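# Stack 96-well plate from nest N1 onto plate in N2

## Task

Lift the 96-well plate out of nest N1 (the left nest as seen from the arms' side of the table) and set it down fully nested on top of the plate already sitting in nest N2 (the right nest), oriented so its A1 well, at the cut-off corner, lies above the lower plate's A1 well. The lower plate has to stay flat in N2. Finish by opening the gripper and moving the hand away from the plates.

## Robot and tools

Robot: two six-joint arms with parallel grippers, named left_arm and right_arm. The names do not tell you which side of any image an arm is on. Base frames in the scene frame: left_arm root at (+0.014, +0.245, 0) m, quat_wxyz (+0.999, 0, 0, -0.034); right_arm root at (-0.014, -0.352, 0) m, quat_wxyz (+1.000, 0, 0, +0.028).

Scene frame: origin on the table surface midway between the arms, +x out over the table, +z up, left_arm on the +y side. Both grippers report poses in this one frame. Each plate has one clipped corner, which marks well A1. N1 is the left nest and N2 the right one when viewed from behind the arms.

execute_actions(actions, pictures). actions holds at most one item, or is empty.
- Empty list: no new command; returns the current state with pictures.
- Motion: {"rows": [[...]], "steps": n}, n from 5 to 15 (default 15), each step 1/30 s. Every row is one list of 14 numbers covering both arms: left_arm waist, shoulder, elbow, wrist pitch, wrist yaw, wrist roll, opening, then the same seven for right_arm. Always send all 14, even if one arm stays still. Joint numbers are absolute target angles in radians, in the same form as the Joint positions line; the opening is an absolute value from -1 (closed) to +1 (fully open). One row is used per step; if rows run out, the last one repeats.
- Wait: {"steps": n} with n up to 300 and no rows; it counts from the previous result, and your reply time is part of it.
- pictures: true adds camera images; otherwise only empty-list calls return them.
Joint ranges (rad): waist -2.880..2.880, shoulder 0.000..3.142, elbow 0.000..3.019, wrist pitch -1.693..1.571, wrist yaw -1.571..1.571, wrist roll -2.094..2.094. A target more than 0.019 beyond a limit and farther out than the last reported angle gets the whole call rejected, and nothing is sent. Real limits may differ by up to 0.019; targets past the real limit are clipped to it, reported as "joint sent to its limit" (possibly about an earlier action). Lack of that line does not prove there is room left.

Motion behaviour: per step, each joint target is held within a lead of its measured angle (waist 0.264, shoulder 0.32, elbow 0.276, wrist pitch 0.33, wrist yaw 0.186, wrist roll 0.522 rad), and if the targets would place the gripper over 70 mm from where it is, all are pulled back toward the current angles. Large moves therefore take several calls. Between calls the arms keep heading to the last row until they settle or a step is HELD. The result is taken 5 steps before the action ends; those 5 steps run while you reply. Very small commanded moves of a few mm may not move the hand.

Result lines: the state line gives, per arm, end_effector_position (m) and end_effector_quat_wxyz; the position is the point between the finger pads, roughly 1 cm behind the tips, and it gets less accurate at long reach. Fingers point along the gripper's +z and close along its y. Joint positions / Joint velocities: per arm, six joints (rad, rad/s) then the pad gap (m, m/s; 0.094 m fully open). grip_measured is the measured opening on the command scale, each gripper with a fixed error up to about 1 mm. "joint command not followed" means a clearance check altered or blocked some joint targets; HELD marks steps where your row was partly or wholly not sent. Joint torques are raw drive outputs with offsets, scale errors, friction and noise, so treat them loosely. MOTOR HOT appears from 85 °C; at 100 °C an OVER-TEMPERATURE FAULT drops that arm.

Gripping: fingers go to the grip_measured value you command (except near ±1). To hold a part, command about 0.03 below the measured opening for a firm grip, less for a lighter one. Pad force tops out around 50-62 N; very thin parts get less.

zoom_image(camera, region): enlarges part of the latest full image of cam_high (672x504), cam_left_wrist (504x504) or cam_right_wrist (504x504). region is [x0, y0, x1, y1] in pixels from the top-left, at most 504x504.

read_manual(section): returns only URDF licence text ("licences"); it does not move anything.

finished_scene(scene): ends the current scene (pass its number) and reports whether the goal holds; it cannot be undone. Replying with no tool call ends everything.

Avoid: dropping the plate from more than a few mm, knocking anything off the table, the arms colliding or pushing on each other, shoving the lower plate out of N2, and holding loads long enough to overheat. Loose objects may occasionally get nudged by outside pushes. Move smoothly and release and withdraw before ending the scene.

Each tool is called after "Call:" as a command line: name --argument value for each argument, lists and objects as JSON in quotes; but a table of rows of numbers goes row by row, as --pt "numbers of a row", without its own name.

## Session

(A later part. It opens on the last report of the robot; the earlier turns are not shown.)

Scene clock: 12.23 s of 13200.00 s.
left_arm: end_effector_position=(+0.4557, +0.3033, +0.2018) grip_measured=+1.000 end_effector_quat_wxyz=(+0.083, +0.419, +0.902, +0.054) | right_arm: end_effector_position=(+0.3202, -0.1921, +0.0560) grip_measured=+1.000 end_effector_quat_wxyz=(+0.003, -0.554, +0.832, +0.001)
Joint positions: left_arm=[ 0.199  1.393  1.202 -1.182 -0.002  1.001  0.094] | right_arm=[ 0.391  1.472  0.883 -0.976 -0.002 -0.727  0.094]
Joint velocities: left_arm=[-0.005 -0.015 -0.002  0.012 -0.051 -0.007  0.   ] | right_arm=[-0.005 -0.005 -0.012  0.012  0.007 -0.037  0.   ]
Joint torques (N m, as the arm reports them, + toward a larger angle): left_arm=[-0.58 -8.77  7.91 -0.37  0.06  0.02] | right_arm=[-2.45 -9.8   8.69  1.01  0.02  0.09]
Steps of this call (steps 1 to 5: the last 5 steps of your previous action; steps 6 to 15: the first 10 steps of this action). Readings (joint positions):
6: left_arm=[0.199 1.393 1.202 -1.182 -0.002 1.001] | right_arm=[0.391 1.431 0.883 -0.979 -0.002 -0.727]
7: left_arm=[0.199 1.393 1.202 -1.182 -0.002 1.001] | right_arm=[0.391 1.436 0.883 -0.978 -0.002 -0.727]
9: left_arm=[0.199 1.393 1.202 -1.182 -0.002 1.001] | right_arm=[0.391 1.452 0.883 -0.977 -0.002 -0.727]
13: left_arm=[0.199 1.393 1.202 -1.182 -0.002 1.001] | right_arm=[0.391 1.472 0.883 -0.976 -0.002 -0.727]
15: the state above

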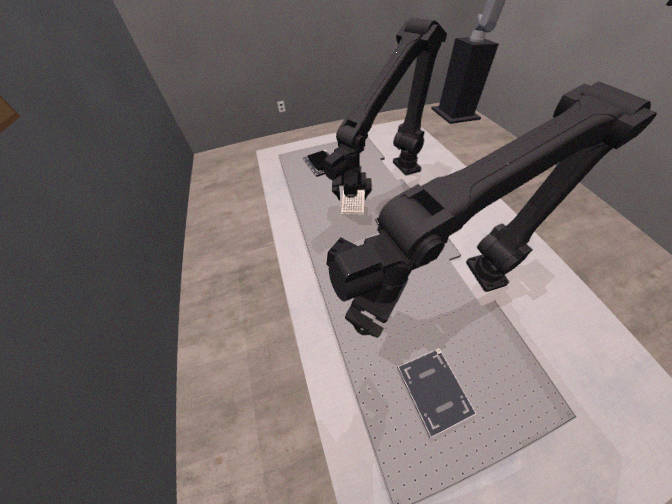

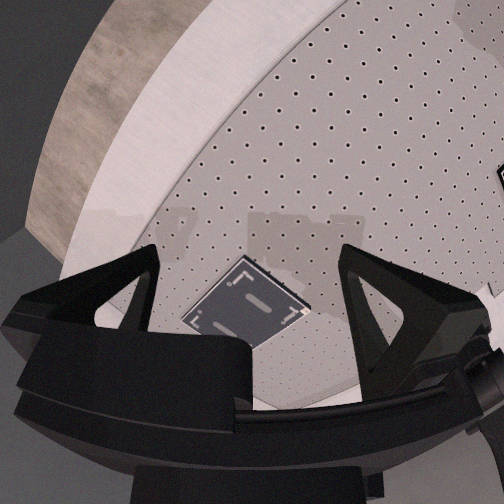

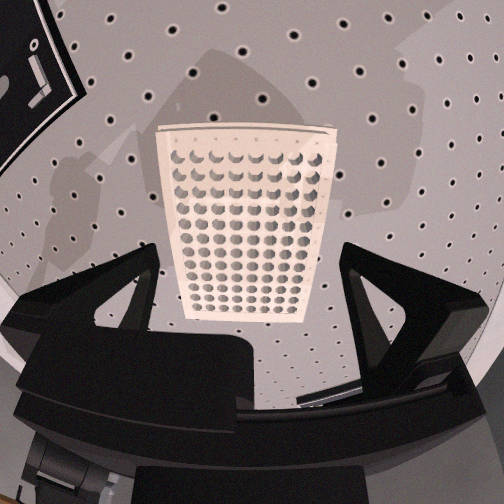

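Call:
execute_actions --actions '[{"rows":[[0.2,1.4,1.2,-1.2,0,1,1,0.372,1.475,0.856,-0.938,0,-0.72,1]]}]' --pictures true

Scene clock: 12.80 s of 13200.00 s.
left_arm: end_effector_position=(+0.4557, +0.3033, +0.2018) grip_measured=+1.000 end_effector_quat_wxyz=(+0.083, +0.419, +0.902, +0.054) | right_arm: end_effector_position=(+0.3152, -0.2000, +0.0462) grip_measured=+1.000 end_effector_quat_wxyz=(+0.001, -0.548, +0.836, +0.001)
Joint positions: left_arm=[ 0.199  1.393  1.202 -1.182 -0.002  1.001  0.094] | right_arm=[ 0.377  1.472  0.851 -0.949 -0.002 -0.727  0.094]
Joint velocities: left_arm=[ 0.005 -0.005  0.002 -0.002 -0.066 -0.037  0.   ] | right_arm=[-0.005  0.005 -0.017  0.027 -0.037 -0.022  0.   ]
Joint torques (N m, as the arm reports them, + toward a larger angle): left_arm=[-0.56 -8.76  7.91 -0.37  0.06  0.03] | right_arm=[ -2.97 -10.11   8.33   0.89   0.07   0.08]
Steps of this call (steps 1 to 5: the last 5 steps of your previous action; steps 6 to 7: the robot went on to your last target; steps 8 to 17: the first 10 steps of this action). Readings (joint positions):
8: left_arm=[0.199 1.393 1.202 -1.182 -0.002 1.001] | right_arm=[0.390 1.472 0.879 -0.968 -0.002 -0.727]
9: left_arm=[0.199 1.393 1.202 -1.182 -0.002 1.001] | right_arm=[0.389 1.472 0.873 -0.959 -0.002 -0.727]
11: left_arm=[0.199 1.393 1.202 -1.182 -0.002 1.001] | right_arm=[0.383 1.472 0.860 -0.951 -0.002 -0.727]
15: left_arm=[0.199 1.393 1.202 -1.182 -0.002 1.001] | right_arm=[0.377 1.472 0.851 -0.951 -0.002 -0.727]
17: the state above

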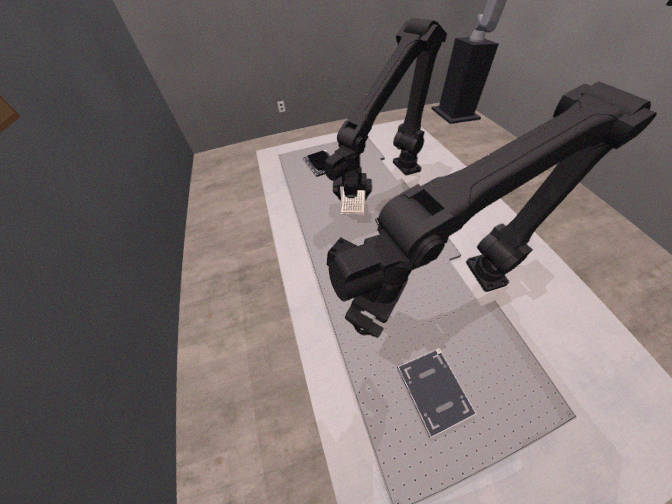

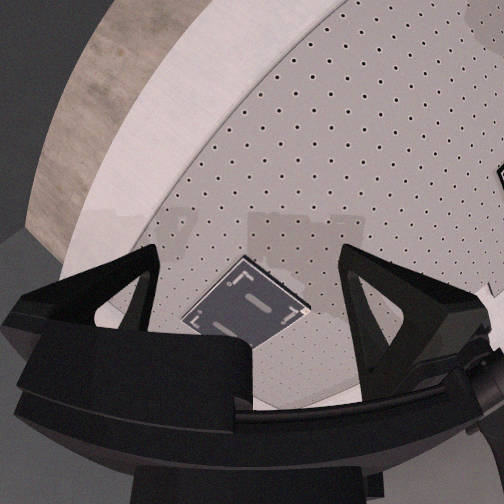

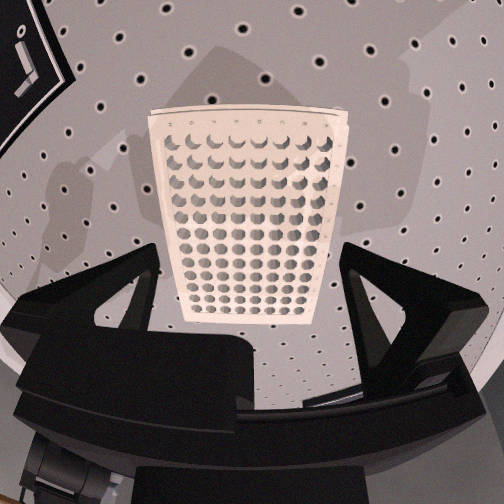

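Call:
execute_actions --actions '[{"rows":[[0.2,1.4,1.2,-1.2,0,1,1,0.375,1.509,0.837,-0.92,0,-0.72,1],[0.2,1.4,1.2,-1.2,0,1,1,0.375,1.509,0.837,-0.92,0,-0.72,1],[0.2,1.4,1.2,-1.2,0,1,1,0.375,1.509,0.837,-0.9,0,-0.72,1]]}]'

Call:
execute_actions --actions '[{"steps":12,"rows":[[0.2,1.4,1.2,-1.2,0,1,1,0.375,1.495,0.85,-0.91,0,-0.72,0.86],[0.2,1.4,1.2,-1.2,0,1,1,0.375,1.495,0.85,-0.91,0,-0.72,0.8],[0.2,1.4,1.2,-1.2,0,1,1,0.375,1.495,0.85,-0.91,0,-0.72,0.76],[0.2,1.4,1.2,-1.2,0,1,1,0.375,1.495,0.85,-0.91,0,-0.72,0.69]]}]' --pictures true

Scene clock: 13.40 s of 13200.00 s.
left_arm: end_effector_position=(+0.4557, +0.3033, +0.2018) grip_measured=+1.000 end_effector_quat_wxyz=(+0.083, +0.419, +0.902, +0.054) | right_arm: end_effector_position=(+0.3141, -0.2005, +0.0329) grip_measured=+1.000 end_effector_quat_wxyz=(-0.001, -0.548, +0.836, +0.001)
Joint positions: left_arm=[ 0.199  1.393  1.202 -1.182 -0.002  1.001  0.094] | right_arm=[ 0.377  1.495  0.834 -0.912 -0.002 -0.727  0.094]
Joint velocities: left_arm=[-0.005  0.015  0.002 -0.012 -0.022  0.007  0.   ] | right_arm=[ 0.005 -0.015 -0.002 -0.002  0.022 -0.007  0.   ]
Joint torques (N m, as the arm reports them, + toward a larger angle): left_arm=[-0.61 -8.76  7.91 -0.37  0.06  0.02] | right_arm=[-2.58 -9.15  7.71  0.89  0.03  0.07]
Steps of this call (steps 1 to 5: the last 5 steps of your previous action; steps 6 to 8: the robot went on to your last target; steps 9 to 18: the first 10 steps of this action). Readings (joint positions):
9: left_arm=[0.199 1.393 1.202 -1.182 -0.002 1.001] | right_arm=[0.377 1.473 0.849 -0.945 -0.002 -0.727]
10: left_arm=[0.199 1.393 1.202 -1.182 -0.002 1.001] | right_arm=[0.377 1.475 0.846 -0.938 -0.002 -0.727]
12: left_arm=[0.199 1.393 1.202 -1.182 -0.002 1.001] | right_arm=[0.377 1.483 0.839 -0.923 -0.002 -0.727]
16: left_arm=[0.199 1.393 1.202 -1.182 -0.002 1.001] | right_arm=[0.377 1.495 0.834 -0.913 -0.002 -0.727]
18: the state above

Scene clock: 13.80 s of 13200.00 s.
left_arm: end_effector_position=(+0.4557, +0.3033, +0.2018) grip_measured=+1.000 end_effector_quat_wxyz=(+0.083, +0.419, +0.902, +0.054) | right_arm: end_effector_position=(+0.3143, -0.2004, +0.0329) grip_measured=+0.742 end_effector_quat_wxyz=(-0.000, -0.548, +0.836, +0.001)
Joint positions: left_arm=[ 0.199  1.393  1.202 -1.182 -0.002  1.001  0.094] | right_arm=[ 0.377  1.495  0.834 -0.911 -0.002 -0.727  0.082]
Joint velocities: left_arm=[ 0.005 -0.015  0.002  0.007 -0.066  0.022  0.   ] | right_arm=[-0.015 -0.015 -0.027 -0.007 -0.081 -0.007  0.002]
Joint torques (N m, as the arm reports them, + toward a larger angle): left_arm=[-0.58 -8.73  7.91 -0.36  0.06  0.02] | right_arm=[ -2.15 -10.11   9.12   0.49   0.02   0.08]
Steps of this call (steps 1 to 5: the last 5 steps of your previous action; steps 6 to 12: the first 7 steps of this action). Readings (joint positions):
6: left_arm=[0.199 1.393 1.202 -1.182 -0.002 1.001] | right_arm=[0.377 1.495 0.834 -0.911 -0.002 -0.727]
7: left_arm=[0.199 1.393 1.202 -1.182 -0.002 1.001] | right_arm=[0.377 1.495 0.834 -0.911 -0.002 -0.727]
9: left_arm=[0.199 1.393 1.202 -1.182 -0.002 1.001] | right_arm=[0.377 1.495 0.834 -0.911 -0.002 -0.727]
12: the state above

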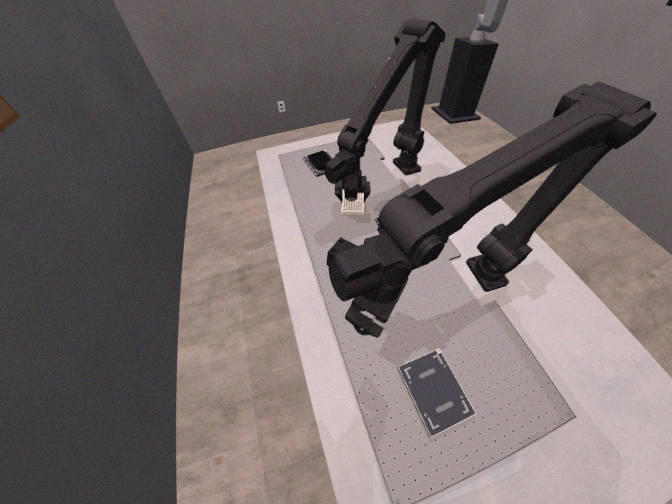

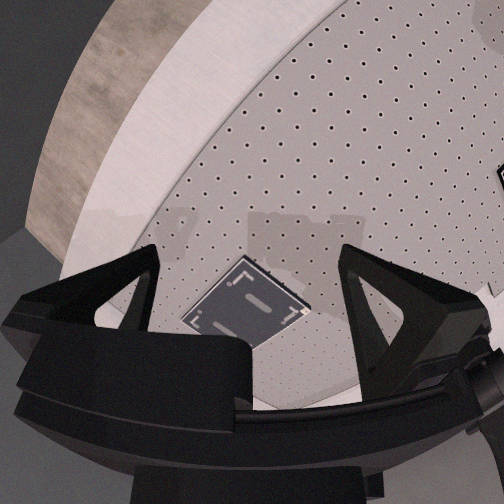

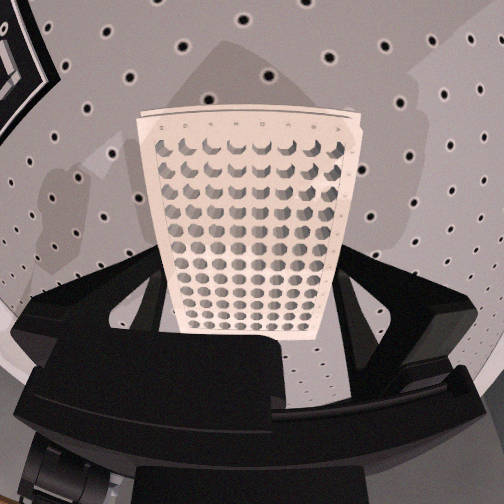

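Call:
execute_actions --actions '[{"steps":12,"rows":[[0.2,1.4,1.2,-1.2,0,1,1,0.375,1.44,0.9,-0.93,0,-0.72,0.69],[0.2,1.4,1.2,-1.2,0,1,1,0.375,1.43,0.92,-0.95,0,-0.72,0.69],[0.2,1.4,1.2,-1.2,0,1,1,0.375,1.42,0.94,-0.97,0,-0.72,0.69],[0.2,1.4,1.2,-1.2,0,1,1,0.375,1.41,0.97,-0.99,0,-0.72,0.69],[0.2,1.4,1.2,-1.2,0,1,1,0.375,1.4,0.99,-1.02,0,-0.72,0.69],[0.2,1.4,1.2,-1.2,0,1,1,0.375,1.4,1.01,-1.04,0,-0.72,0.69]]}]'

Call:
execute_actions --actions '[{"rows":[[0.2,1.4,1.2,-1.2,0,1,1,-0.454,1.42,1.01,-1.04,0,1.057,0.69]]}]'

Call:
execute_actions --actions '[{"rows":[[0.2,1.4,1.2,-1.2,0,1,1,-0.454,1.46,0.972,-0.995,0,1.057,0.69]]}]'

Call:
execute_actions --actions '[{"rows":[[0.2,1.4,1.2,-1.2,0,1,1,-0.454,1.515,0.972,-0.995,0,1.057,0.69]]}]'

Call:
execute_actions --actions '[{"steps":8}]' --pictures true

Call:
zoom_image --camera "cam_right_wrist" --region '[100,40,400,200]'

Scene clock: 14.30 s of 13200.00 s.
left_arm: end_effector_position=(+0.4557, +0.3033, +0.2018) grip_measured=+1.000 end_effector_quat_wxyz=(+0.083, +0.419, +0.902, +0.054) | right_arm: end_effector_position=(+0.3356, -0.1905, +0.0789) grip_measured=+0.742 end_effector_quat_wxyz=(+0.021, -0.548, +0.836, -0.002)
Joint positions: left_arm=[ 0.199  1.393  1.202 -1.182 -0.002  1.001  0.094] | right_arm=[ 0.377  1.451  0.93  -1.008 -0.002 -0.727  0.082]
Joint velocities: left_arm=[-0.015 -0.015 -0.002  0.017 -0.007  0.007  0.   ] | right_arm=[-0.015 -0.298  0.642 -0.359 -0.066 -0.022  0.   ]
Joint torques (N m, as the arm reports them, + toward a larger angle): left_arm=[-0.52 -8.79  7.92 -0.37  0.06  0.03] | right_arm=[ -2.76 -13.97  12.35   0.53  -0.01   0.08]
Steps of this call (steps 1 to 5: the last 5 steps of your previous action; steps 6 to 8: the robot went on to your last target; steps 9 to 15: the first 7 steps of this action). Readings (joint positions):
9: left_arm=[0.199 1.393 1.202 -1.182 -0.002 1.001] | right_arm=[0.377 1.493 0.836 -0.914 -0.002 -0.727]
10: left_arm=[0.199 1.393 1.202 -1.182 -0.002 1.001] | right_arm=[0.377 1.490 0.841 -0.923 -0.002 -0.727]
12: left_arm=[0.199 1.393 1.202 -1.182 -0.002 1.001] | right_arm=[0.377 1.478 0.866 -0.954 -0.002 -0.727]
15: the state above

Scene clock: 14.80 s of 13200.00 s.
left_arm: end_effector_position=(+0.4557, +0.3033, +0.2018) grip_measured=+1.000 end_effector_quat_wxyz=(+0.083, +0.419, +0.902, +0.054) | right_arm: end_effector_position=(+0.3912, -0.3772, +0.1152) grip_measured=+0.742 end_effector_quat_wxyz=(+0.062, -0.015, +0.998, -0.002)
Joint positions: left_arm=[ 0.199  1.393  1.202 -1.182 -0.002  1.001  0.094] | right_arm=[-0.119  1.407  0.986 -1.026 -0.006 -0.092  0.082]
Joint velocities: left_arm=[-0.005 -0.005 -0.002  0.007 -0.051 -0.022  0.   ] | right_arm=[-1.9   -0.005 -0.022 -0.002  0.022  1.81  -0.   ]
Joint torques (N m, as the arm reports them, + toward a larger angle): left_arm=[-0.6  -8.71  7.91 -0.36  0.06  0.02] | right_arm=[ -2.04 -10.27  10.53   0.35   0.16   0.08]
Steps of this call (steps 1 to 5: the last 5 steps of your previous action; steps 6 to 15: the first 10 steps of this action). Readings (joint positions):
6: left_arm=[0.199 1.393 1.202 -1.182 -0.002 1.001] | right_arm=[0.365 1.406 0.986 -1.025 -0.008 -0.673]
7: left_arm=[0.199 1.393 1.202 -1.182 -0.002 1.001] | right_arm=[0.339 1.406 0.986 -1.026 -0.009 -0.609]
9: left_arm=[0.199 1.393 1.202 -1.182 -0.002 1.001] | right_arm=[0.249 1.407 0.986 -1.026 -0.009 -0.480]
13: left_arm=[0.199 1.393 1.202 -1.182 -0.002 1.001] | right_arm=[0.010 1.407 0.986 -1.026 -0.007 -0.221]
15: the state above

Scene clock: 15.30 s of 13200.00 s.
left_arm: end_effector_position=(+0.4557, +0.3033, +0.2018) grip_measured=+1.000 end_effector_quat_wxyz=(+0.083, +0.419, +0.902, +0.054) | right_arm: end_effector_position=(+0.3549, -0.5078, +0.0903) grip_measured=+0.743 end_effector_quat_wxyz=(+0.037, +0.626, +0.779, +0.010)
Joint positions: left_arm=[ 0.199  1.393  1.202 -1.182 -0.002  1.001  0.094] | right_arm=[-0.453  1.452  0.964 -1.007  0.002  0.957  0.082]
Joint velocities: left_arm=[ 0.005 -0.005  0.002 -0.007  0.022 -0.037  0.   ] | right_arm=[ 0.161 -0.005 -0.002  0.012 -0.007  0.623 -0.   ]
Joint torques (N m, as the arm reports them, + toward a larger angle): left_arm=[-0.6  -8.68  7.91 -0.36  0.06  0.03] | right_arm=[-3.03 -9.98  9.25  1.01  0.    0.12]
Steps of this call (steps 1 to 5: the last 5 steps of your previous action; steps 6 to 15: the first 10 steps of this action). Readings (joint positions):
6: left_arm=[0.199 1.393 1.202 -1.182 -0.002 1.001] | right_arm=[-0.476 1.410 0.985 -1.021 0.004 0.418]
7: left_arm=[0.199 1.393 1.202 -1.182 -0.002 1.001] | right_arm=[-0.503 1.414 0.983 -1.014 0.006 0.519]
9: left_arm=[0.199 1.393 1.202 -1.182 -0.002 1.001] | right_arm=[-0.514 1.429 0.978 -1.008 0.006 0.706]
13: left_arm=[0.199 1.393 1.202 -1.182 -0.002 1.001] | right_arm=[-0.469 1.450 0.966 -1.007 0.003 0.908]
15: the state above

Scene clock: 15.80 s of 13200.00 s.
left_arm: end_effector_position=(+0.4557, +0.3033, +0.2018) grip_measured=+1.000 end_effector_quat_wxyz=(+0.083, +0.419, +0.902, +0.054) | right_arm: end_effector_position=(+0.3535, -0.5053, +0.0689) grip_measured=+0.743 end_effector_quat_wxyz=(+0.010, +0.657, +0.753, +0.003)
Joint positions: left_arm=[ 0.199  1.393  1.202 -1.182 -0.002  1.001  0.094] | right_arm=[-0.448  1.509  0.964 -1.005  0.002  1.043  0.082]
Joint velocities: left_arm=[-0.005 -0.024 -0.002  0.007  0.037 -0.007  0.   ] | right_arm=[ 0.005  0.005  0.007 -0.002 -0.066  0.022  0.001]
Joint torques (N m, as the arm reports them, + toward a larger angle): left_arm=[-0.56 -8.73  7.9  -0.37  0.06  0.02] | right_arm=[ -2.49 -10.86   8.94   0.91   0.     0.12]
Steps of this call (steps 1 to 5: the last 5 steps of your previous action; steps 6 to 15: the first 10 steps of this action). Readings (joint positions):
6: left_arm=[0.199 1.393 1.202 -1.182 -0.002 1.001] | right_arm=[-0.448 1.456 0.964 -1.006 0.002 1.023]
7: left_arm=[0.199 1.393 1.202 -1.182 -0.002 1.001] | right_arm=[-0.448 1.462 0.964 -1.005 0.002 1.027]
9: left_arm=[0.199 1.393 1.202 -1.182 -0.002 1.001] | right_arm=[-0.448 1.481 0.964 -1.005 0.002 1.034]
13: left_arm=[0.199 1.393 1.202 -1.182 -0.002 1.001] | right_arm=[-0.448 1.508 0.964 -1.005 0.002 1.041]
15: the state above

Scene clock: 16.07 s of 13200.00 s.
left_arm: end_effector_position=(+0.4557, +0.3033, +0.2018) grip_measured=+1.000 end_effector_quat_wxyz=(+0.083, +0.419, +0.902, +0.054) | right_arm: end_effector_position=(+0.3535, -0.5053, +0.0689) grip_measured=+0.743 end_effector_quat_wxyz=(+0.010, +0.658, +0.753, +0.003)
Joint positions: left_arm=[ 0.199  1.393  1.202 -1.182 -0.002  1.001  0.094] | right_arm=[-0.448  1.509  0.964 -1.005  0.002  1.045  0.082]
Joint velocities: left_arm=[-0.005 -0.015 -0.007  0.002 -0.007  0.007  0.   ] | right_arm=[-0.005 -0.015 -0.007 -0.007 -0.022  0.051  0.   ]
Joint torques (N m, as the arm reports them, + toward a larger angle): left_arm=[-0.55 -8.77  7.91 -0.37  0.06  0.02] | right_arm=[ -2.43 -10.67   8.85   0.9   -0.01   0.1 ]
Kept back: nothing.
Steps of this call (steps 1 to 5: the last 5 steps of your previous action; steps 6 to 8: the robot went on to your last target). Readings (joint positions):
1: left_arm=[0.199 1.393 1.202 -1.182 -0.002 1.001] | right_arm=[-0.448 1.509 0.964 -1.005 0.002 1.043]
2: left_arm=[0.199 1.393 1.202 -1.182 -0.002 1.001] | right_arm=[-0.448 1.509 0.964 -1.005 0.002 1.044]
4: left_arm=[0.199 1.393 1.202 -1.182 -0.002 1.001] | right_arm=[-0.448 1.509 0.964 -1.005 0.002 1.044]
8: the state above

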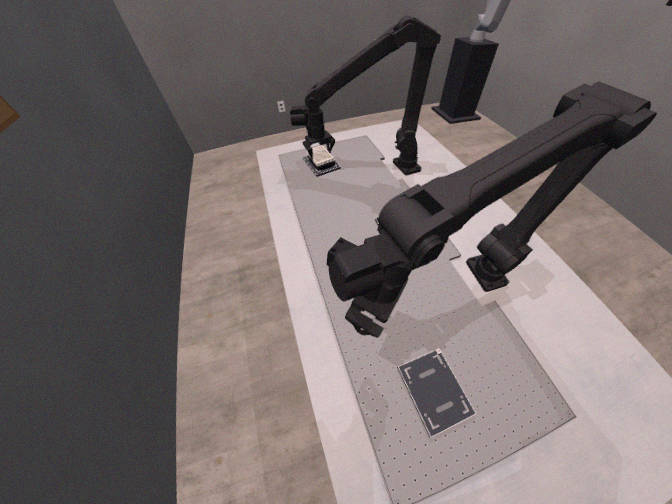

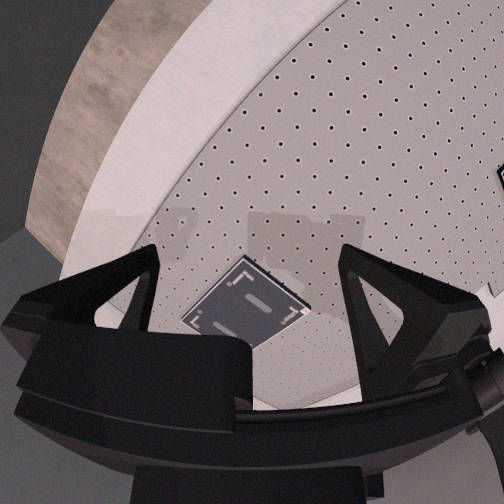

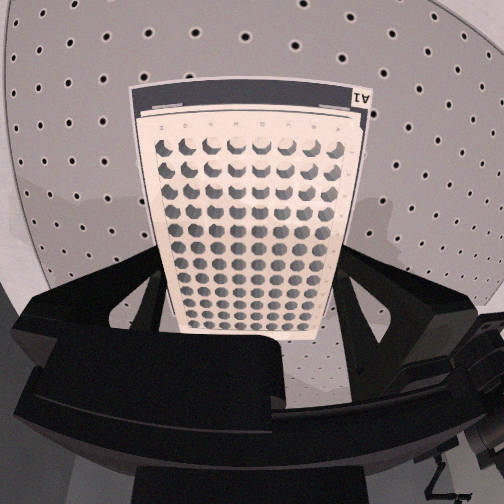

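Region (100, 40, 400, 200) of cam_right_wrist's 504x504 image, scaled by 1.680, with more detail than that image has; it fills the top 269 rows of this view, and the rest is white.

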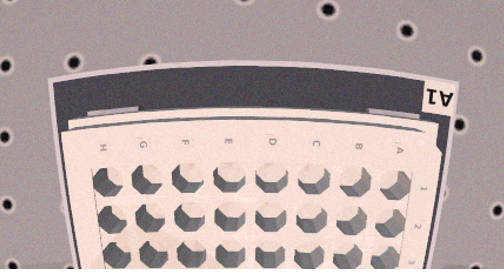

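Call:
execute_actions --actions '[{"rows":[[0.2,1.4,1.2,-1.2,0,1,1,-0.431,1.537,0.972,-1.017,0,1.068,0.69]]}]'

Call:
execute_actions --actions '[{"steps":6}]' --pictures true

Call:
zoom_image --camera "cam_right_wrist" --region '[100,40,400,200]'

Scene clock: 16.53 s of 13200.00 s.
left_arm: end_effector_position=(+0.4557, +0.3033, +0.2018) grip_measured=+1.000 end_effector_quat_wxyz=(+0.083, +0.419, +0.902, +0.054) | right_arm: end_effector_position=(+0.3537, -0.5005, +0.0646) grip_measured=+0.743 end_effector_quat_wxyz=(+0.003, +0.658, +0.753, +0.000)
Joint positions: left_arm=[ 0.199  1.393  1.202 -1.182 -0.002  1.001  0.094] | right_arm=[-0.437  1.52   0.964 -1.008  0.002  1.055  0.082]
Joint velocities: left_arm=[ 0.005  0.005  0.007 -0.012 -0.037 -0.007  0.   ] | right_arm=[ 0.015  0.005  0.012  0.017 -0.037 -0.007  0.001]
Joint torques (N m, as the arm reports them, + toward a larger angle): left_arm=[-0.49 -8.76  7.93 -0.38  0.06  0.03] | right_arm=[ -1.35 -10.22   8.76   0.19   0.02   0.11]
Steps of this call (steps 1 to 4: the robot went on to your last target; steps 5 to 14: the first 10 steps of this action). Readings (joint positions):
5: left_arm=[0.199 1.393 1.202 -1.182 -0.002 1.001] | right_arm=[-0.448 1.509 0.964 -1.005 0.002 1.047]
6: left_arm=[0.199 1.393 1.202 -1.182 -0.002 1.001] | right_arm=[-0.447 1.511 0.964 -1.006 0.002 1.049]
8: left_arm=[0.199 1.393 1.202 -1.182 -0.002 1.001] | right_arm=[-0.442 1.515 0.964 -1.008 0.002 1.052]
12: left_arm=[0.199 1.393 1.202 -1.182 -0.002 1.001] | right_arm=[-0.437 1.520 0.964 -1.008 0.002 1.055]
14: the state above

Scene clock: 16.73 s of 13200.00 s.
left_arm: end_effector_position=(+0.4557, +0.3033, +0.2018) grip_measured=+1.000 end_effector_quat_wxyz=(+0.083, +0.419, +0.902, +0.054) | right_arm: end_effector_position=(+0.3537, -0.5005, +0.0646) grip_measured=+0.743 end_effector_quat_wxyz=(+0.003, +0.658, +0.753, +0.000)
Joint positions: left_arm=[ 0.199  1.393  1.202 -1.182 -0.002  1.001  0.094] | right_arm=[-0.437  1.52   0.964 -1.008  0.002  1.056  0.082]
Joint velocities: left_arm=[-0.005 -0.005 -0.007  0.002 -0.066 -0.051  0.   ] | right_arm=[-0.015 -0.005  0.002 -0.022 -0.066  0.022  0.   ]
Joint torques (N m, as the arm reports them, + toward a larger angle): left_arm=[-0.56 -8.79  7.9  -0.37  0.06  0.02] | right_arm=[ -1.55 -10.57   8.99   0.21   0.02   0.13]
Kept back: nothing.
Steps of this call (steps 1 to 5: the last 5 steps of your previous action; step 6: the robot went on to your last target). Readings (joint positions):
1: left_arm=[0.199 1.393 1.202 -1.182 -0.002 1.001] | right_arm=[-0.437 1.520 0.964 -1.008 0.002 1.056]
2: left_arm=[0.199 1.393 1.202 -1.182 -0.002 1.001] | right_arm=[-0.437 1.520 0.964 -1.008 0.002 1.056]
4: left_arm=[0.199 1.393 1.202 -1.182 -0.002 1.001] | right_arm=[-0.437 1.520 0.964 -1.008 0.002 1.056]
6: the state above

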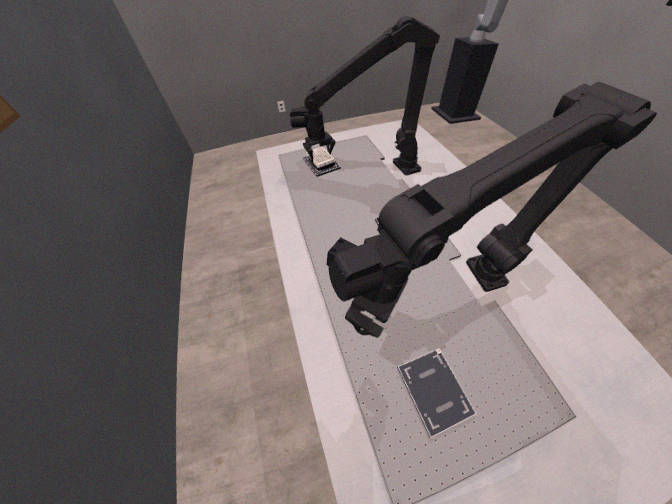

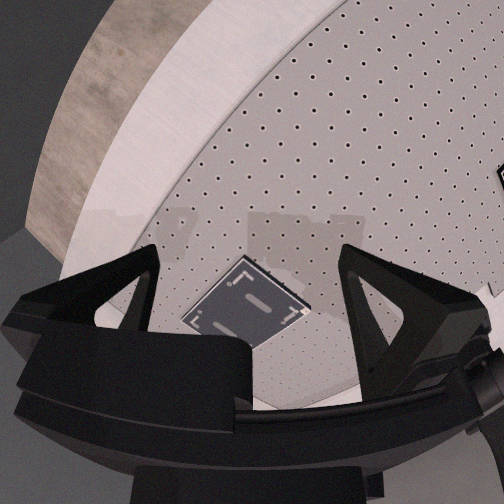

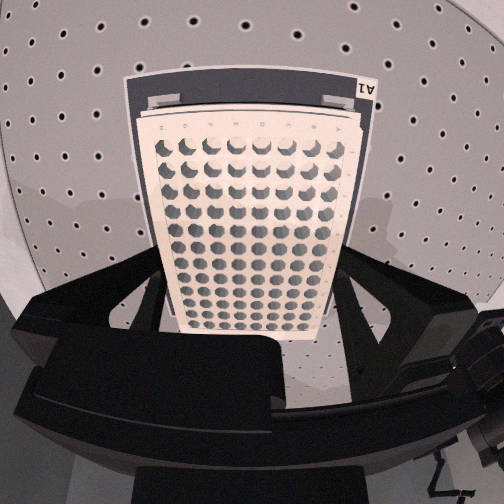

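Region (100, 40, 400, 200) of cam_right_wrist's 504x504 image, scaled by 1.680, with more detail than that image has; it fills the top 269 rows of this view, and the rest is white.

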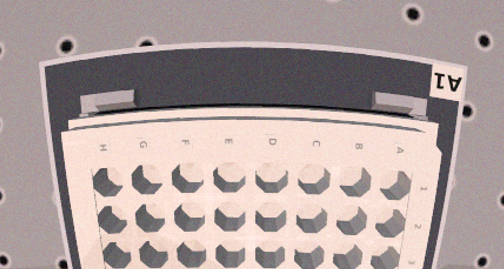

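Call:
execute_actions --actions '[{"rows":[[0.2,1.4,1.2,-1.2,0,1,1,-0.435,1.555,0.972,-1.008,-0.007,1.06,0.69]]}]' --pictures true

Call:
zoom_image --camera "cam_right_wrist" --region '[100,40,400,200]'

Scene clock: 17.20 s of 13200.00 s.
left_arm: end_effector_position=(+0.4557, +0.3033, +0.2018) grip_measured=+1.000 end_effector_quat_wxyz=(+0.083, +0.419, +0.902, +0.054) | right_arm: end_effector_position=(+0.3533, -0.4993, +0.0600) grip_measured=+0.743 end_effector_quat_wxyz=(-0.003, +0.658, +0.753, +0.001)
Joint positions: left_arm=[ 0.199  1.393  1.202 -1.182 -0.002  1.001  0.094] | right_arm=[-0.437  1.533  0.964 -1.008 -0.004  1.057  0.082]
Joint velocities: left_arm=[-0.024 -0.015  0.007 -0.022  0.007 -0.051  0.   ] | right_arm=[-0.005 -0.005  0.022 -0.017  0.022 -0.037 -0.001]
Joint torques (N m, as the arm reports them, + toward a larger angle): left_arm=[-0.54 -8.69  7.88 -0.39  0.06  0.02] | right_arm=[-2.16 -9.89  8.76  0.47 -0.02  0.04]
Steps of this call (steps 1 to 4: the robot went on to your last target; steps 5 to 14: the first 10 steps of this action). Readings (joint positions):
5: left_arm=[0.199 1.393 1.202 -1.182 -0.002 1.001] | right_arm=[-0.437 1.522 0.964 -1.008 -0.001 1.057]
6: left_arm=[0.199 1.393 1.202 -1.182 -0.002 1.001] | right_arm=[-0.437 1.524 0.964 -1.008 -0.002 1.057]
8: left_arm=[0.199 1.393 1.202 -1.182 -0.002 1.001] | right_arm=[-0.437 1.530 0.964 -1.008 -0.003 1.057]
12: left_arm=[0.199 1.393 1.202 -1.182 -0.002 1.001] | right_arm=[-0.437 1.533 0.964 -1.008 -0.004 1.057]
14: the state above

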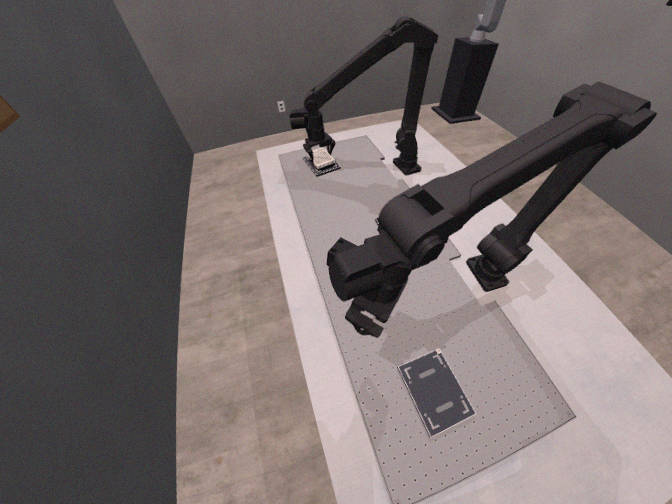

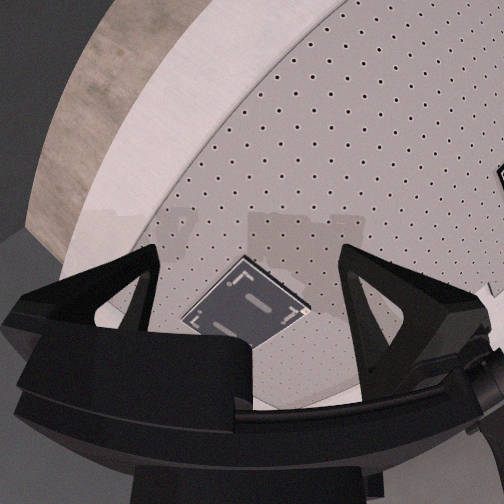

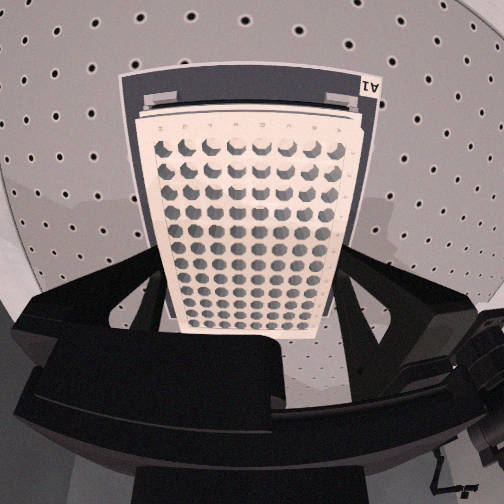

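Region (100, 40, 400, 200) of cam_right_wrist's 504x504 image, scaled by 1.680, with more detail than that image has; it fills the top 269 rows of this view, and the rest is white.

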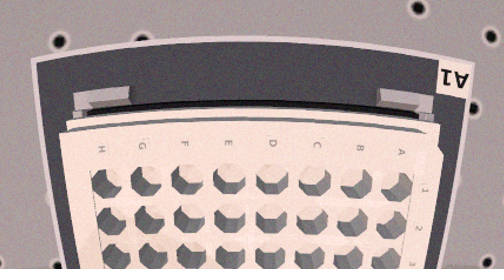

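Call:
execute_actions --actions '[{"rows":[[0.2,1.4,1.2,-1.2,0,1,1,-0.437,1.562,0.972,-0.99,0.01,1.06,0.69]]}]' --pictures true

Call:
zoom_image --camera "cam_right_wrist" --region '[100,40,400,200]'

Scene clock: 17.70 s of 13200.00 s.
left_arm: end_effector_position=(+0.4557, +0.3033, +0.2018) grip_measured=+1.000 end_effector_quat_wxyz=(+0.083, +0.419, +0.902, +0.054) | right_arm: end_effector_position=(+0.3536, -0.4999, +0.0600) grip_measured=+0.743 end_effector_quat_wxyz=(-0.002, +0.658, +0.753, -0.000)
Joint positions: left_arm=[ 0.199  1.393  1.202 -1.182 -0.002  1.001  0.094] | right_arm=[-0.437  1.533  0.964 -1.006 -0.001  1.057  0.082]
Joint velocities: left_arm=[ 0.005 -0.005 -0.017  0.012 -0.051  0.095  0.   ] | right_arm=[-0.005 -0.015 -0.012 -0.007  0.022  0.007 -0.001]
Joint torques (N m, as the arm reports them, + toward a larger angle): left_arm=[-0.56 -8.78  7.91 -0.37  0.06  0.03] | right_arm=[-2.55 -8.88  8.77  1.09  0.59  0.05]
Steps of this call (steps 1 to 5: the last 5 steps of your previous action; steps 6 to 15: the first 10 steps of this action). Readings (joint positions):
6: left_arm=[0.199 1.393 1.202 -1.182 -0.002 1.001] | right_arm=[-0.437 1.533 0.964 -1.006 -0.001 1.057]
7: left_arm=[0.199 1.393 1.202 -1.182 -0.002 1.001] | right_arm=[-0.437 1.533 0.964 -1.006 -0.001 1.057]
9: left_arm=[0.199 1.393 1.202 -1.182 -0.002 1.001] | right_arm=[-0.437 1.533 0.964 -1.006 -0.001 1.057]
13: left_arm=[0.199 1.393 1.202 -1.182 -0.002 1.001] | right_arm=[-0.437 1.533 0.964 -1.006 -0.001 1.057]
15: the state above

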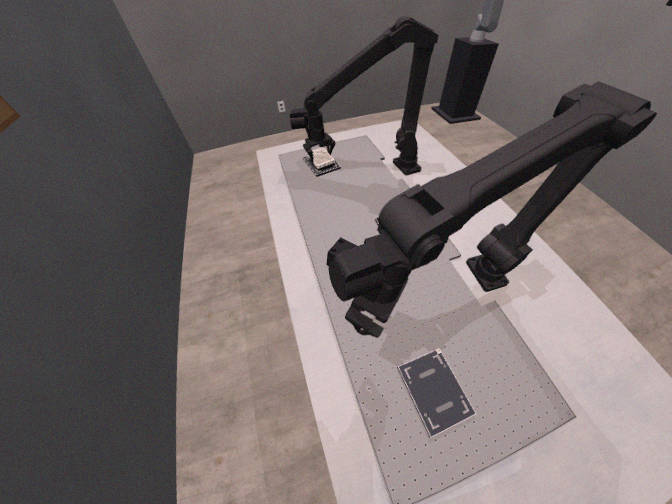

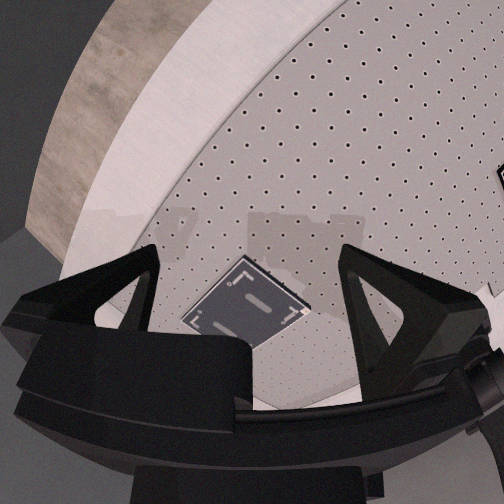

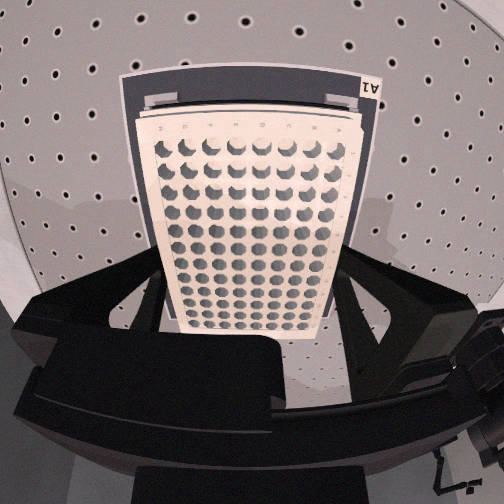

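Region (100, 40, 400, 200) of cam_right_wrist's 504x504 image, scaled by 1.680, with more detail than that image has; it fills the top 269 rows of this view, and the rest is white.

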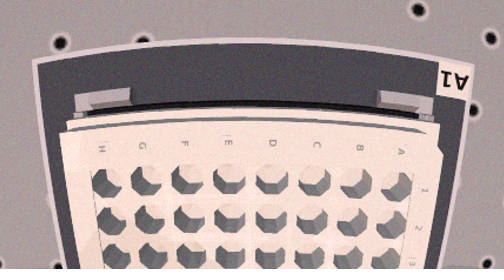

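The plate may already be nested. I'm running the same light wiggle test that confirmed it in scene 1.

Call:
execute_actions --actions '[{"steps":10,"rows":[[0.2,1.4,1.2,-1.2,0,1,1,-0.437,1.56,0.972,-0.985,0.022,1.06,0.69]]}]'

Call:
execute_actions --actions '[{"steps":10,"rows":[[0.2,1.4,1.2,-1.2,0,1,1,-0.437,1.555,0.972,-0.97,-0.008,1.06,0.69]]}]'

Call:
execute_actions --actions '[{"steps":10,"rows":[[0.2,1.4,1.2,-1.2,0,1,1,-0.437,1.555,0.972,-1.04,0.008,1.06,0.69]]}]'

Call:
execute_actions --actions '[{"steps":10,"rows":[[0.2,1.4,1.2,-1.2,0,1,1,-0.437,1.555,0.972,-1.025,-0.025,1.06,0.69]]}]'

Scene clock: 18.10 s of 13200.00 s.
left_arm: end_effector_position=(+0.4557, +0.3033, +0.2018) grip_measured=+1.000 end_effector_quat_wxyz=(+0.083, +0.419, +0.902, +0.054) | right_arm: end_effector_position=(+0.3537, -0.5006, +0.0600) grip_measured=+0.743 end_effector_quat_wxyz=(+0.000, +0.658, +0.753, -0.004)
Joint positions: left_arm=[ 0.199  1.393  1.202 -1.182 -0.002  1.001  0.094] | right_arm=[-0.435  1.533  0.964 -1.005  0.007  1.057  0.082]
Joint velocities: left_arm=[-0.015 -0.005 -0.027 -0.002 -0.095  0.037  0.   ] | right_arm=[-0.015 -0.024 -0.002 -0.027 -0.037  0.022 -0.   ]
Joint torques (N m, as the arm reports them, + toward a larger angle): left_arm=[-0.56 -8.76  7.91 -0.38  0.06  0.02] | right_arm=[-2.29 -9.16  8.69  1.28  0.79  0.05]
Steps of this call (steps 1 to 5: the last 5 steps of your previous action; steps 6 to 7: the robot went on to your last target; steps 8 to 12: the first 5 steps of this action). Readings (joint positions):
8: left_arm=[0.199 1.393 1.202 -1.182 -0.002 1.001] | right_arm=[-0.437 1.533 0.964 -1.005 0.002 1.057]
9: left_arm=[0.199 1.393 1.202 -1.182 -0.002 1.001] | right_arm=[-0.436 1.533 0.964 -1.005 0.005 1.057]
11: left_arm=[0.199 1.393 1.202 -1.182 -0.002 1.001] | right_arm=[-0.435 1.533 0.964 -1.005 0.007 1.057]
12: the state above

Scene clock: 18.43 s of 13200.00 s.
left_arm: end_effector_position=(+0.4557, +0.3033, +0.2018) grip_measured=+1.000 end_effector_quat_wxyz=(+0.083, +0.419, +0.902, +0.054) | right_arm: end_effector_position=(+0.3548, -0.5001, +0.0600) grip_measured=+0.743 end_effector_quat_wxyz=(+0.001, +0.658, +0.753, +0.000)
Joint positions: left_arm=[ 0.199  1.393  1.202 -1.182 -0.002  1.001  0.094] | right_arm=[-0.436  1.533  0.964 -1.001 -0.     1.057  0.082]
Joint velocities: left_arm=[ 0.005 -0.005 -0.007 -0.017  0.037 -0.139  0.   ] | right_arm=[-0.015 -0.005 -0.002  0.012 -0.051  0.037 -0.   ]
Joint torques (N m, as the arm reports them, + toward a larger angle): left_arm=[-0.57 -8.76  7.92 -0.36  0.06  0.02] | right_arm=[-1.97 -9.56  8.76  1.78 -0.27  0.06]
Steps of this call (steps 1 to 5: the last 5 steps of your previous action; steps 6 to 10: the first 5 steps of this action). Readings (joint positions):
6: left_arm=[0.199 1.393 1.202 -1.182 -0.002 1.001] | right_arm=[-0.435 1.533 0.964 -1.002 0.002 1.057]
7: left_arm=[0.199 1.393 1.202 -1.182 -0.002 1.001] | right_arm=[-0.436 1.533 0.964 -1.001 0.001 1.057]
9: left_arm=[0.199 1.393 1.202 -1.182 -0.002 1.001] | right_arm=[-0.436 1.533 0.964 -1.001 -0.000 1.057]
10: the state above

Scene clock: 18.77 s of 13200.00 s.
left_arm: end_effector_position=(+0.4557, +0.3033, +0.2018) grip_measured=+1.000 end_effector_quat_wxyz=(+0.083, +0.419, +0.902, +0.054) | right_arm: end_effector_position=(+0.3516, -0.4993, +0.0601) grip_measured=+0.743 end_effector_quat_wxyz=(-0.005, +0.658, +0.753, -0.003)
Joint positions: left_arm=[ 0.199  1.393  1.202 -1.182 -0.002  1.001  0.094] | right_arm=[-0.436  1.533  0.964 -1.014  0.003  1.057  0.082]
Joint velocities: left_arm=[-0.015 -0.015 -0.007  0.012 -0.022 -0.051  0.   ] | right_arm=[-0.005 -0.015  0.007 -0.017  0.022  0.051 -0.   ]
Joint torques (N m, as the arm reports them, + toward a larger angle): left_arm=[-0.54 -8.75  7.92 -0.35  0.06  0.02] | right_arm=[-2.47 -9.82  8.76 -0.49  0.32  0.05]
Steps of this call (steps 1 to 5: the last 5 steps of your previous action; steps 6 to 10: the first 5 steps of this action). Readings (joint positions):
6: left_arm=[0.199 1.393 1.202 -1.182 -0.002 1.001] | right_arm=[-0.436 1.533 0.964 -1.007 0.001 1.057]
7: left_arm=[0.199 1.393 1.202 -1.182 -0.002 1.001] | right_arm=[-0.436 1.533 0.964 -1.011 0.002 1.057]
9: left_arm=[0.199 1.393 1.202 -1.182 -0.002 1.001] | right_arm=[-0.436 1.533 0.964 -1.014 0.003 1.057]
10: the state above

Scene clock: 19.10 s of 13200.00 s.
left_arm: end_effector_position=(+0.4557, +0.3033, +0.2018) grip_measured=+1.000 end_effector_quat_wxyz=(+0.083, +0.419, +0.902, +0.054) | right_arm: end_effector_position=(+0.3521, -0.4980, +0.0601) grip_measured=+0.743 end_effector_quat_wxyz=(-0.008, +0.659, +0.752, +0.004)
Joint positions: left_arm=[ 0.199  1.393  1.202 -1.182 -0.002  1.001  0.094] | right_arm=[-0.439  1.533  0.964 -1.014 -0.013  1.057  0.082]
Joint velocities: left_arm=[-0.005 -0.024  0.017 -0.002  0.022  0.051  0.   ] | right_arm=[-0.005 -0.005 -0.017 -0.022  0.022 -0.022 -0.001]
Joint torques (N m, as the arm reports them, + toward a larger angle): left_arm=[-0.54 -8.76  7.9  -0.36  0.06  0.02] | right_arm=[-1.98 -9.56  8.87  0.   -0.49  0.06]
Steps of this call (steps 1 to 5: the last 5 steps of your previous action; steps 6 to 10: the first 5 steps of this action). Readings (joint positions):
6: left_arm=[0.199 1.393 1.202 -1.182 -0.002 1.001] | right_arm=[-0.436 1.533 0.964 -1.014 -0.006 1.057]
7: left_arm=[0.199 1.393 1.202 -1.182 -0.002 1.001] | right_arm=[-0.437 1.533 0.964 -1.014 -0.009 1.057]
9: left_arm=[0.199 1.393 1.202 -1.182 -0.002 1.001] | right_arm=[-0.439 1.533 0.964 -1.014 -0.012 1.057]
10: the state above

Call:
execute_actions --actions '[{"rows":[[0.2,1.4,1.2,-1.2,0,1,1,-0.439,1.492,0.972,-0.996,0.002,1.06,0.69]]}]' --pictures true

Call:
zoom_image --camera "cam_right_wrist" --region '[100,40,400,200]'

Scene clock: 20.43 s of 13200.00 s.
left_arm: end_effector_position=(+0.4557, +0.3033, +0.2018) grip_measured=+1.000 end_effector_quat_wxyz=(+0.083, +0.419, +0.902, +0.054) | right_arm: end_effector_position=(+0.3540, -0.5008, +0.0649) grip_measured=+0.743 end_effector_quat_wxyz=(+0.004, +0.659, +0.752, +0.002)
Joint positions: left_arm=[ 0.199  1.393  1.202 -1.182 -0.002  1.001  0.094] | right_arm=[-0.439  1.52   0.964 -1.007 -0.002  1.057  0.082]
Joint velocities: left_arm=[-0.005 -0.005  0.002 -0.007  0.007  0.007  0.   ] | right_arm=[-0.005 -0.005 -0.007  0.012  0.007 -0.022 -0.001]
Joint torques (N m, as the arm reports them, + toward a larger angle): left_arm=[-0.55 -8.75  7.91 -0.37  0.06  0.02] | right_arm=[ -2.36 -14.26   8.88   0.86   0.25   0.07]
Steps of this call (steps 1 to 5: the last 5 steps of your previous action; steps 6 to 15: the robot went on to your last target; steps 16 to 30: nothing new was sent; steps 31 to 40: the first 10 steps of this action). Readings (joint positions):
31: left_arm=[0.199 1.393 1.202 -1.182 -0.002 1.001] | right_arm=[-0.439 1.531 0.964 -1.011 -0.008 1.057]
32: left_arm=[0.199 1.393 1.202 -1.182 -0.002 1.001] | right_arm=[-0.439 1.528 0.964 -1.010 -0.005 1.057]
34: left_arm=[0.199 1.393 1.202 -1.182 -0.002 1.001] | right_arm=[-0.439 1.523 0.964 -1.008 -0.002 1.057]
38: left_arm=[0.199 1.393 1.202 -1.182 -0.002 1.001] | right_arm=[-0.439 1.520 0.964 -1.007 -0.002 1.057]
40: the state above

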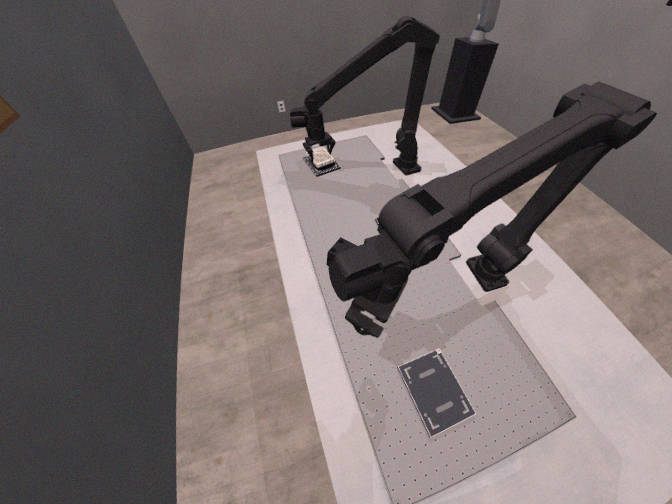

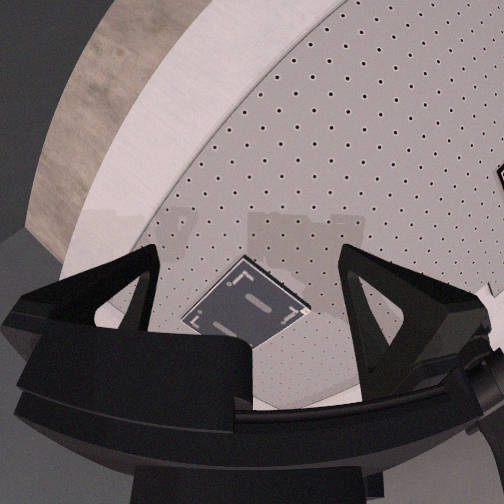

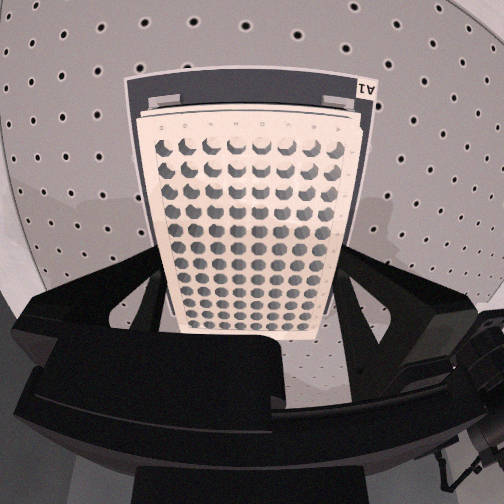

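Region (100, 40, 400, 200) of cam_right_wrist's 504x504 image, scaled by 1.680, with more detail than that image has; it fills the top 269 rows of this view, and the rest is white.

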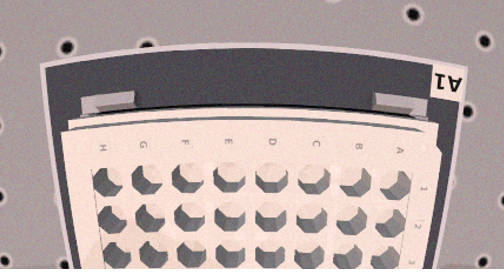

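Call:
execute_actions --actions '[{"rows":[[0.2,1.4,1.2,-1.2,0,1,1,-0.439,1.556,0.972,-0.994,0,1.06,0.69]]}]' --pictures true

Call:
zoom_image --camera "cam_right_wrist" --region '[100,40,400,200]'

Scene clock: 21.03 s of 13200.00 s.
left_arm: end_effector_position=(+0.4557, +0.3033, +0.2018) grip_measured=+1.000 end_effector_quat_wxyz=(+0.083, +0.419, +0.902, +0.054) | right_arm: end_effector_position=(+0.3540, -0.5008, +0.0599) grip_measured=+0.743 end_effector_quat_wxyz=(-0.001, +0.659, +0.752, +0.001)
Joint positions: left_arm=[ 0.199  1.393  1.202 -1.182 -0.002  1.001  0.094] | right_arm=[-0.439  1.533  0.964 -1.003 -0.002  1.057  0.082]
Joint velocities: left_arm=[-0.005 -0.015 -0.017  0.002 -0.037  0.022  0.   ] | right_arm=[ 0.005  0.015  0.007  0.012 -0.022 -0.037 -0.001]
Joint torques (N m, as the arm reports them, + toward a larger angle): left_arm=[-0.57 -8.71  7.9  -0.37  0.06  0.02] | right_arm=[-2.18 -9.66  8.67  0.94  0.15  0.07]
Steps of this call (steps 1 to 5: the last 5 steps of your previous action; steps 6 to 8: the robot went on to your last target; steps 9 to 18: the first 10 steps of this action). Readings (joint positions):
9: left_arm=[0.199 1.393 1.202 -1.182 -0.002 1.001] | right_arm=[-0.439 1.521 0.964 -1.006 -0.002 1.057]
10: left_arm=[0.199 1.393 1.202 -1.182 -0.002 1.001] | right_arm=[-0.439 1.523 0.964 -1.005 -0.002 1.057]
12: left_arm=[0.199 1.393 1.202 -1.182 -0.002 1.001] | right_arm=[-0.439 1.531 0.964 -1.005 -0.002 1.057]
16: left_arm=[0.199 1.393 1.202 -1.182 -0.002 1.001] | right_arm=[-0.439 1.533 0.964 -1.003 -0.002 1.057]
18: the state above

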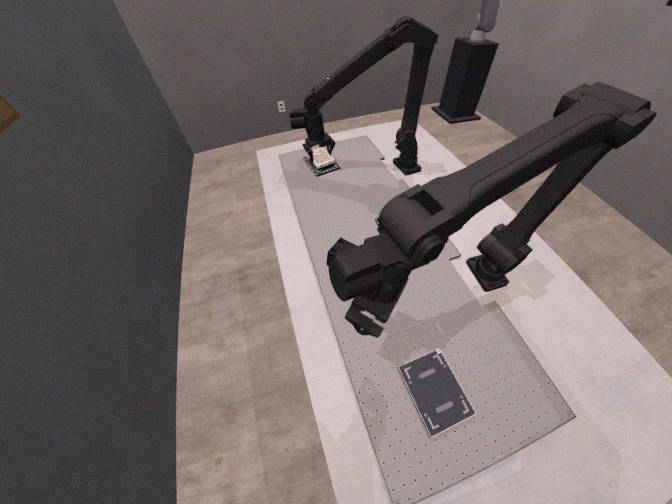

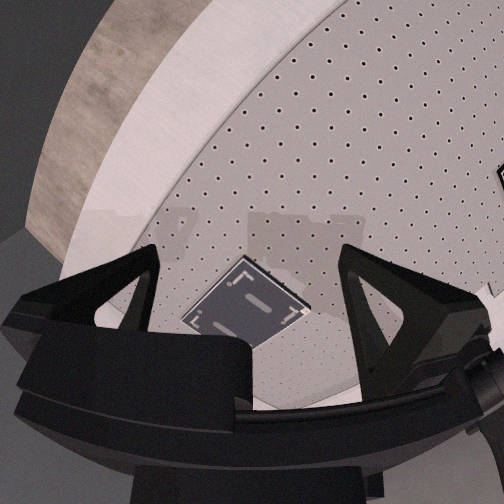

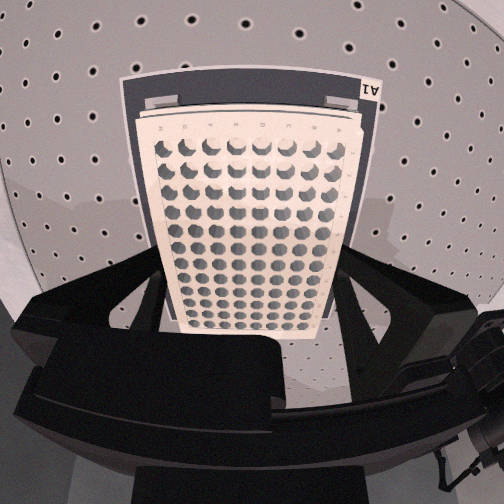

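Region (100, 40, 400, 200) of cam_right_wrist's 504x504 image, scaled by 1.680, with more detail than that image has; it fills the top 269 rows of this view, and the rest is white.

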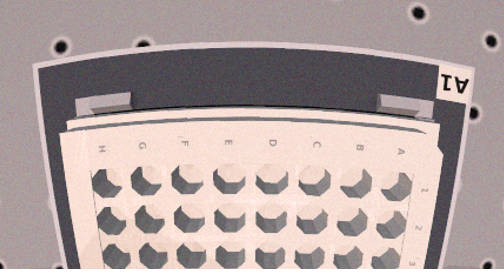

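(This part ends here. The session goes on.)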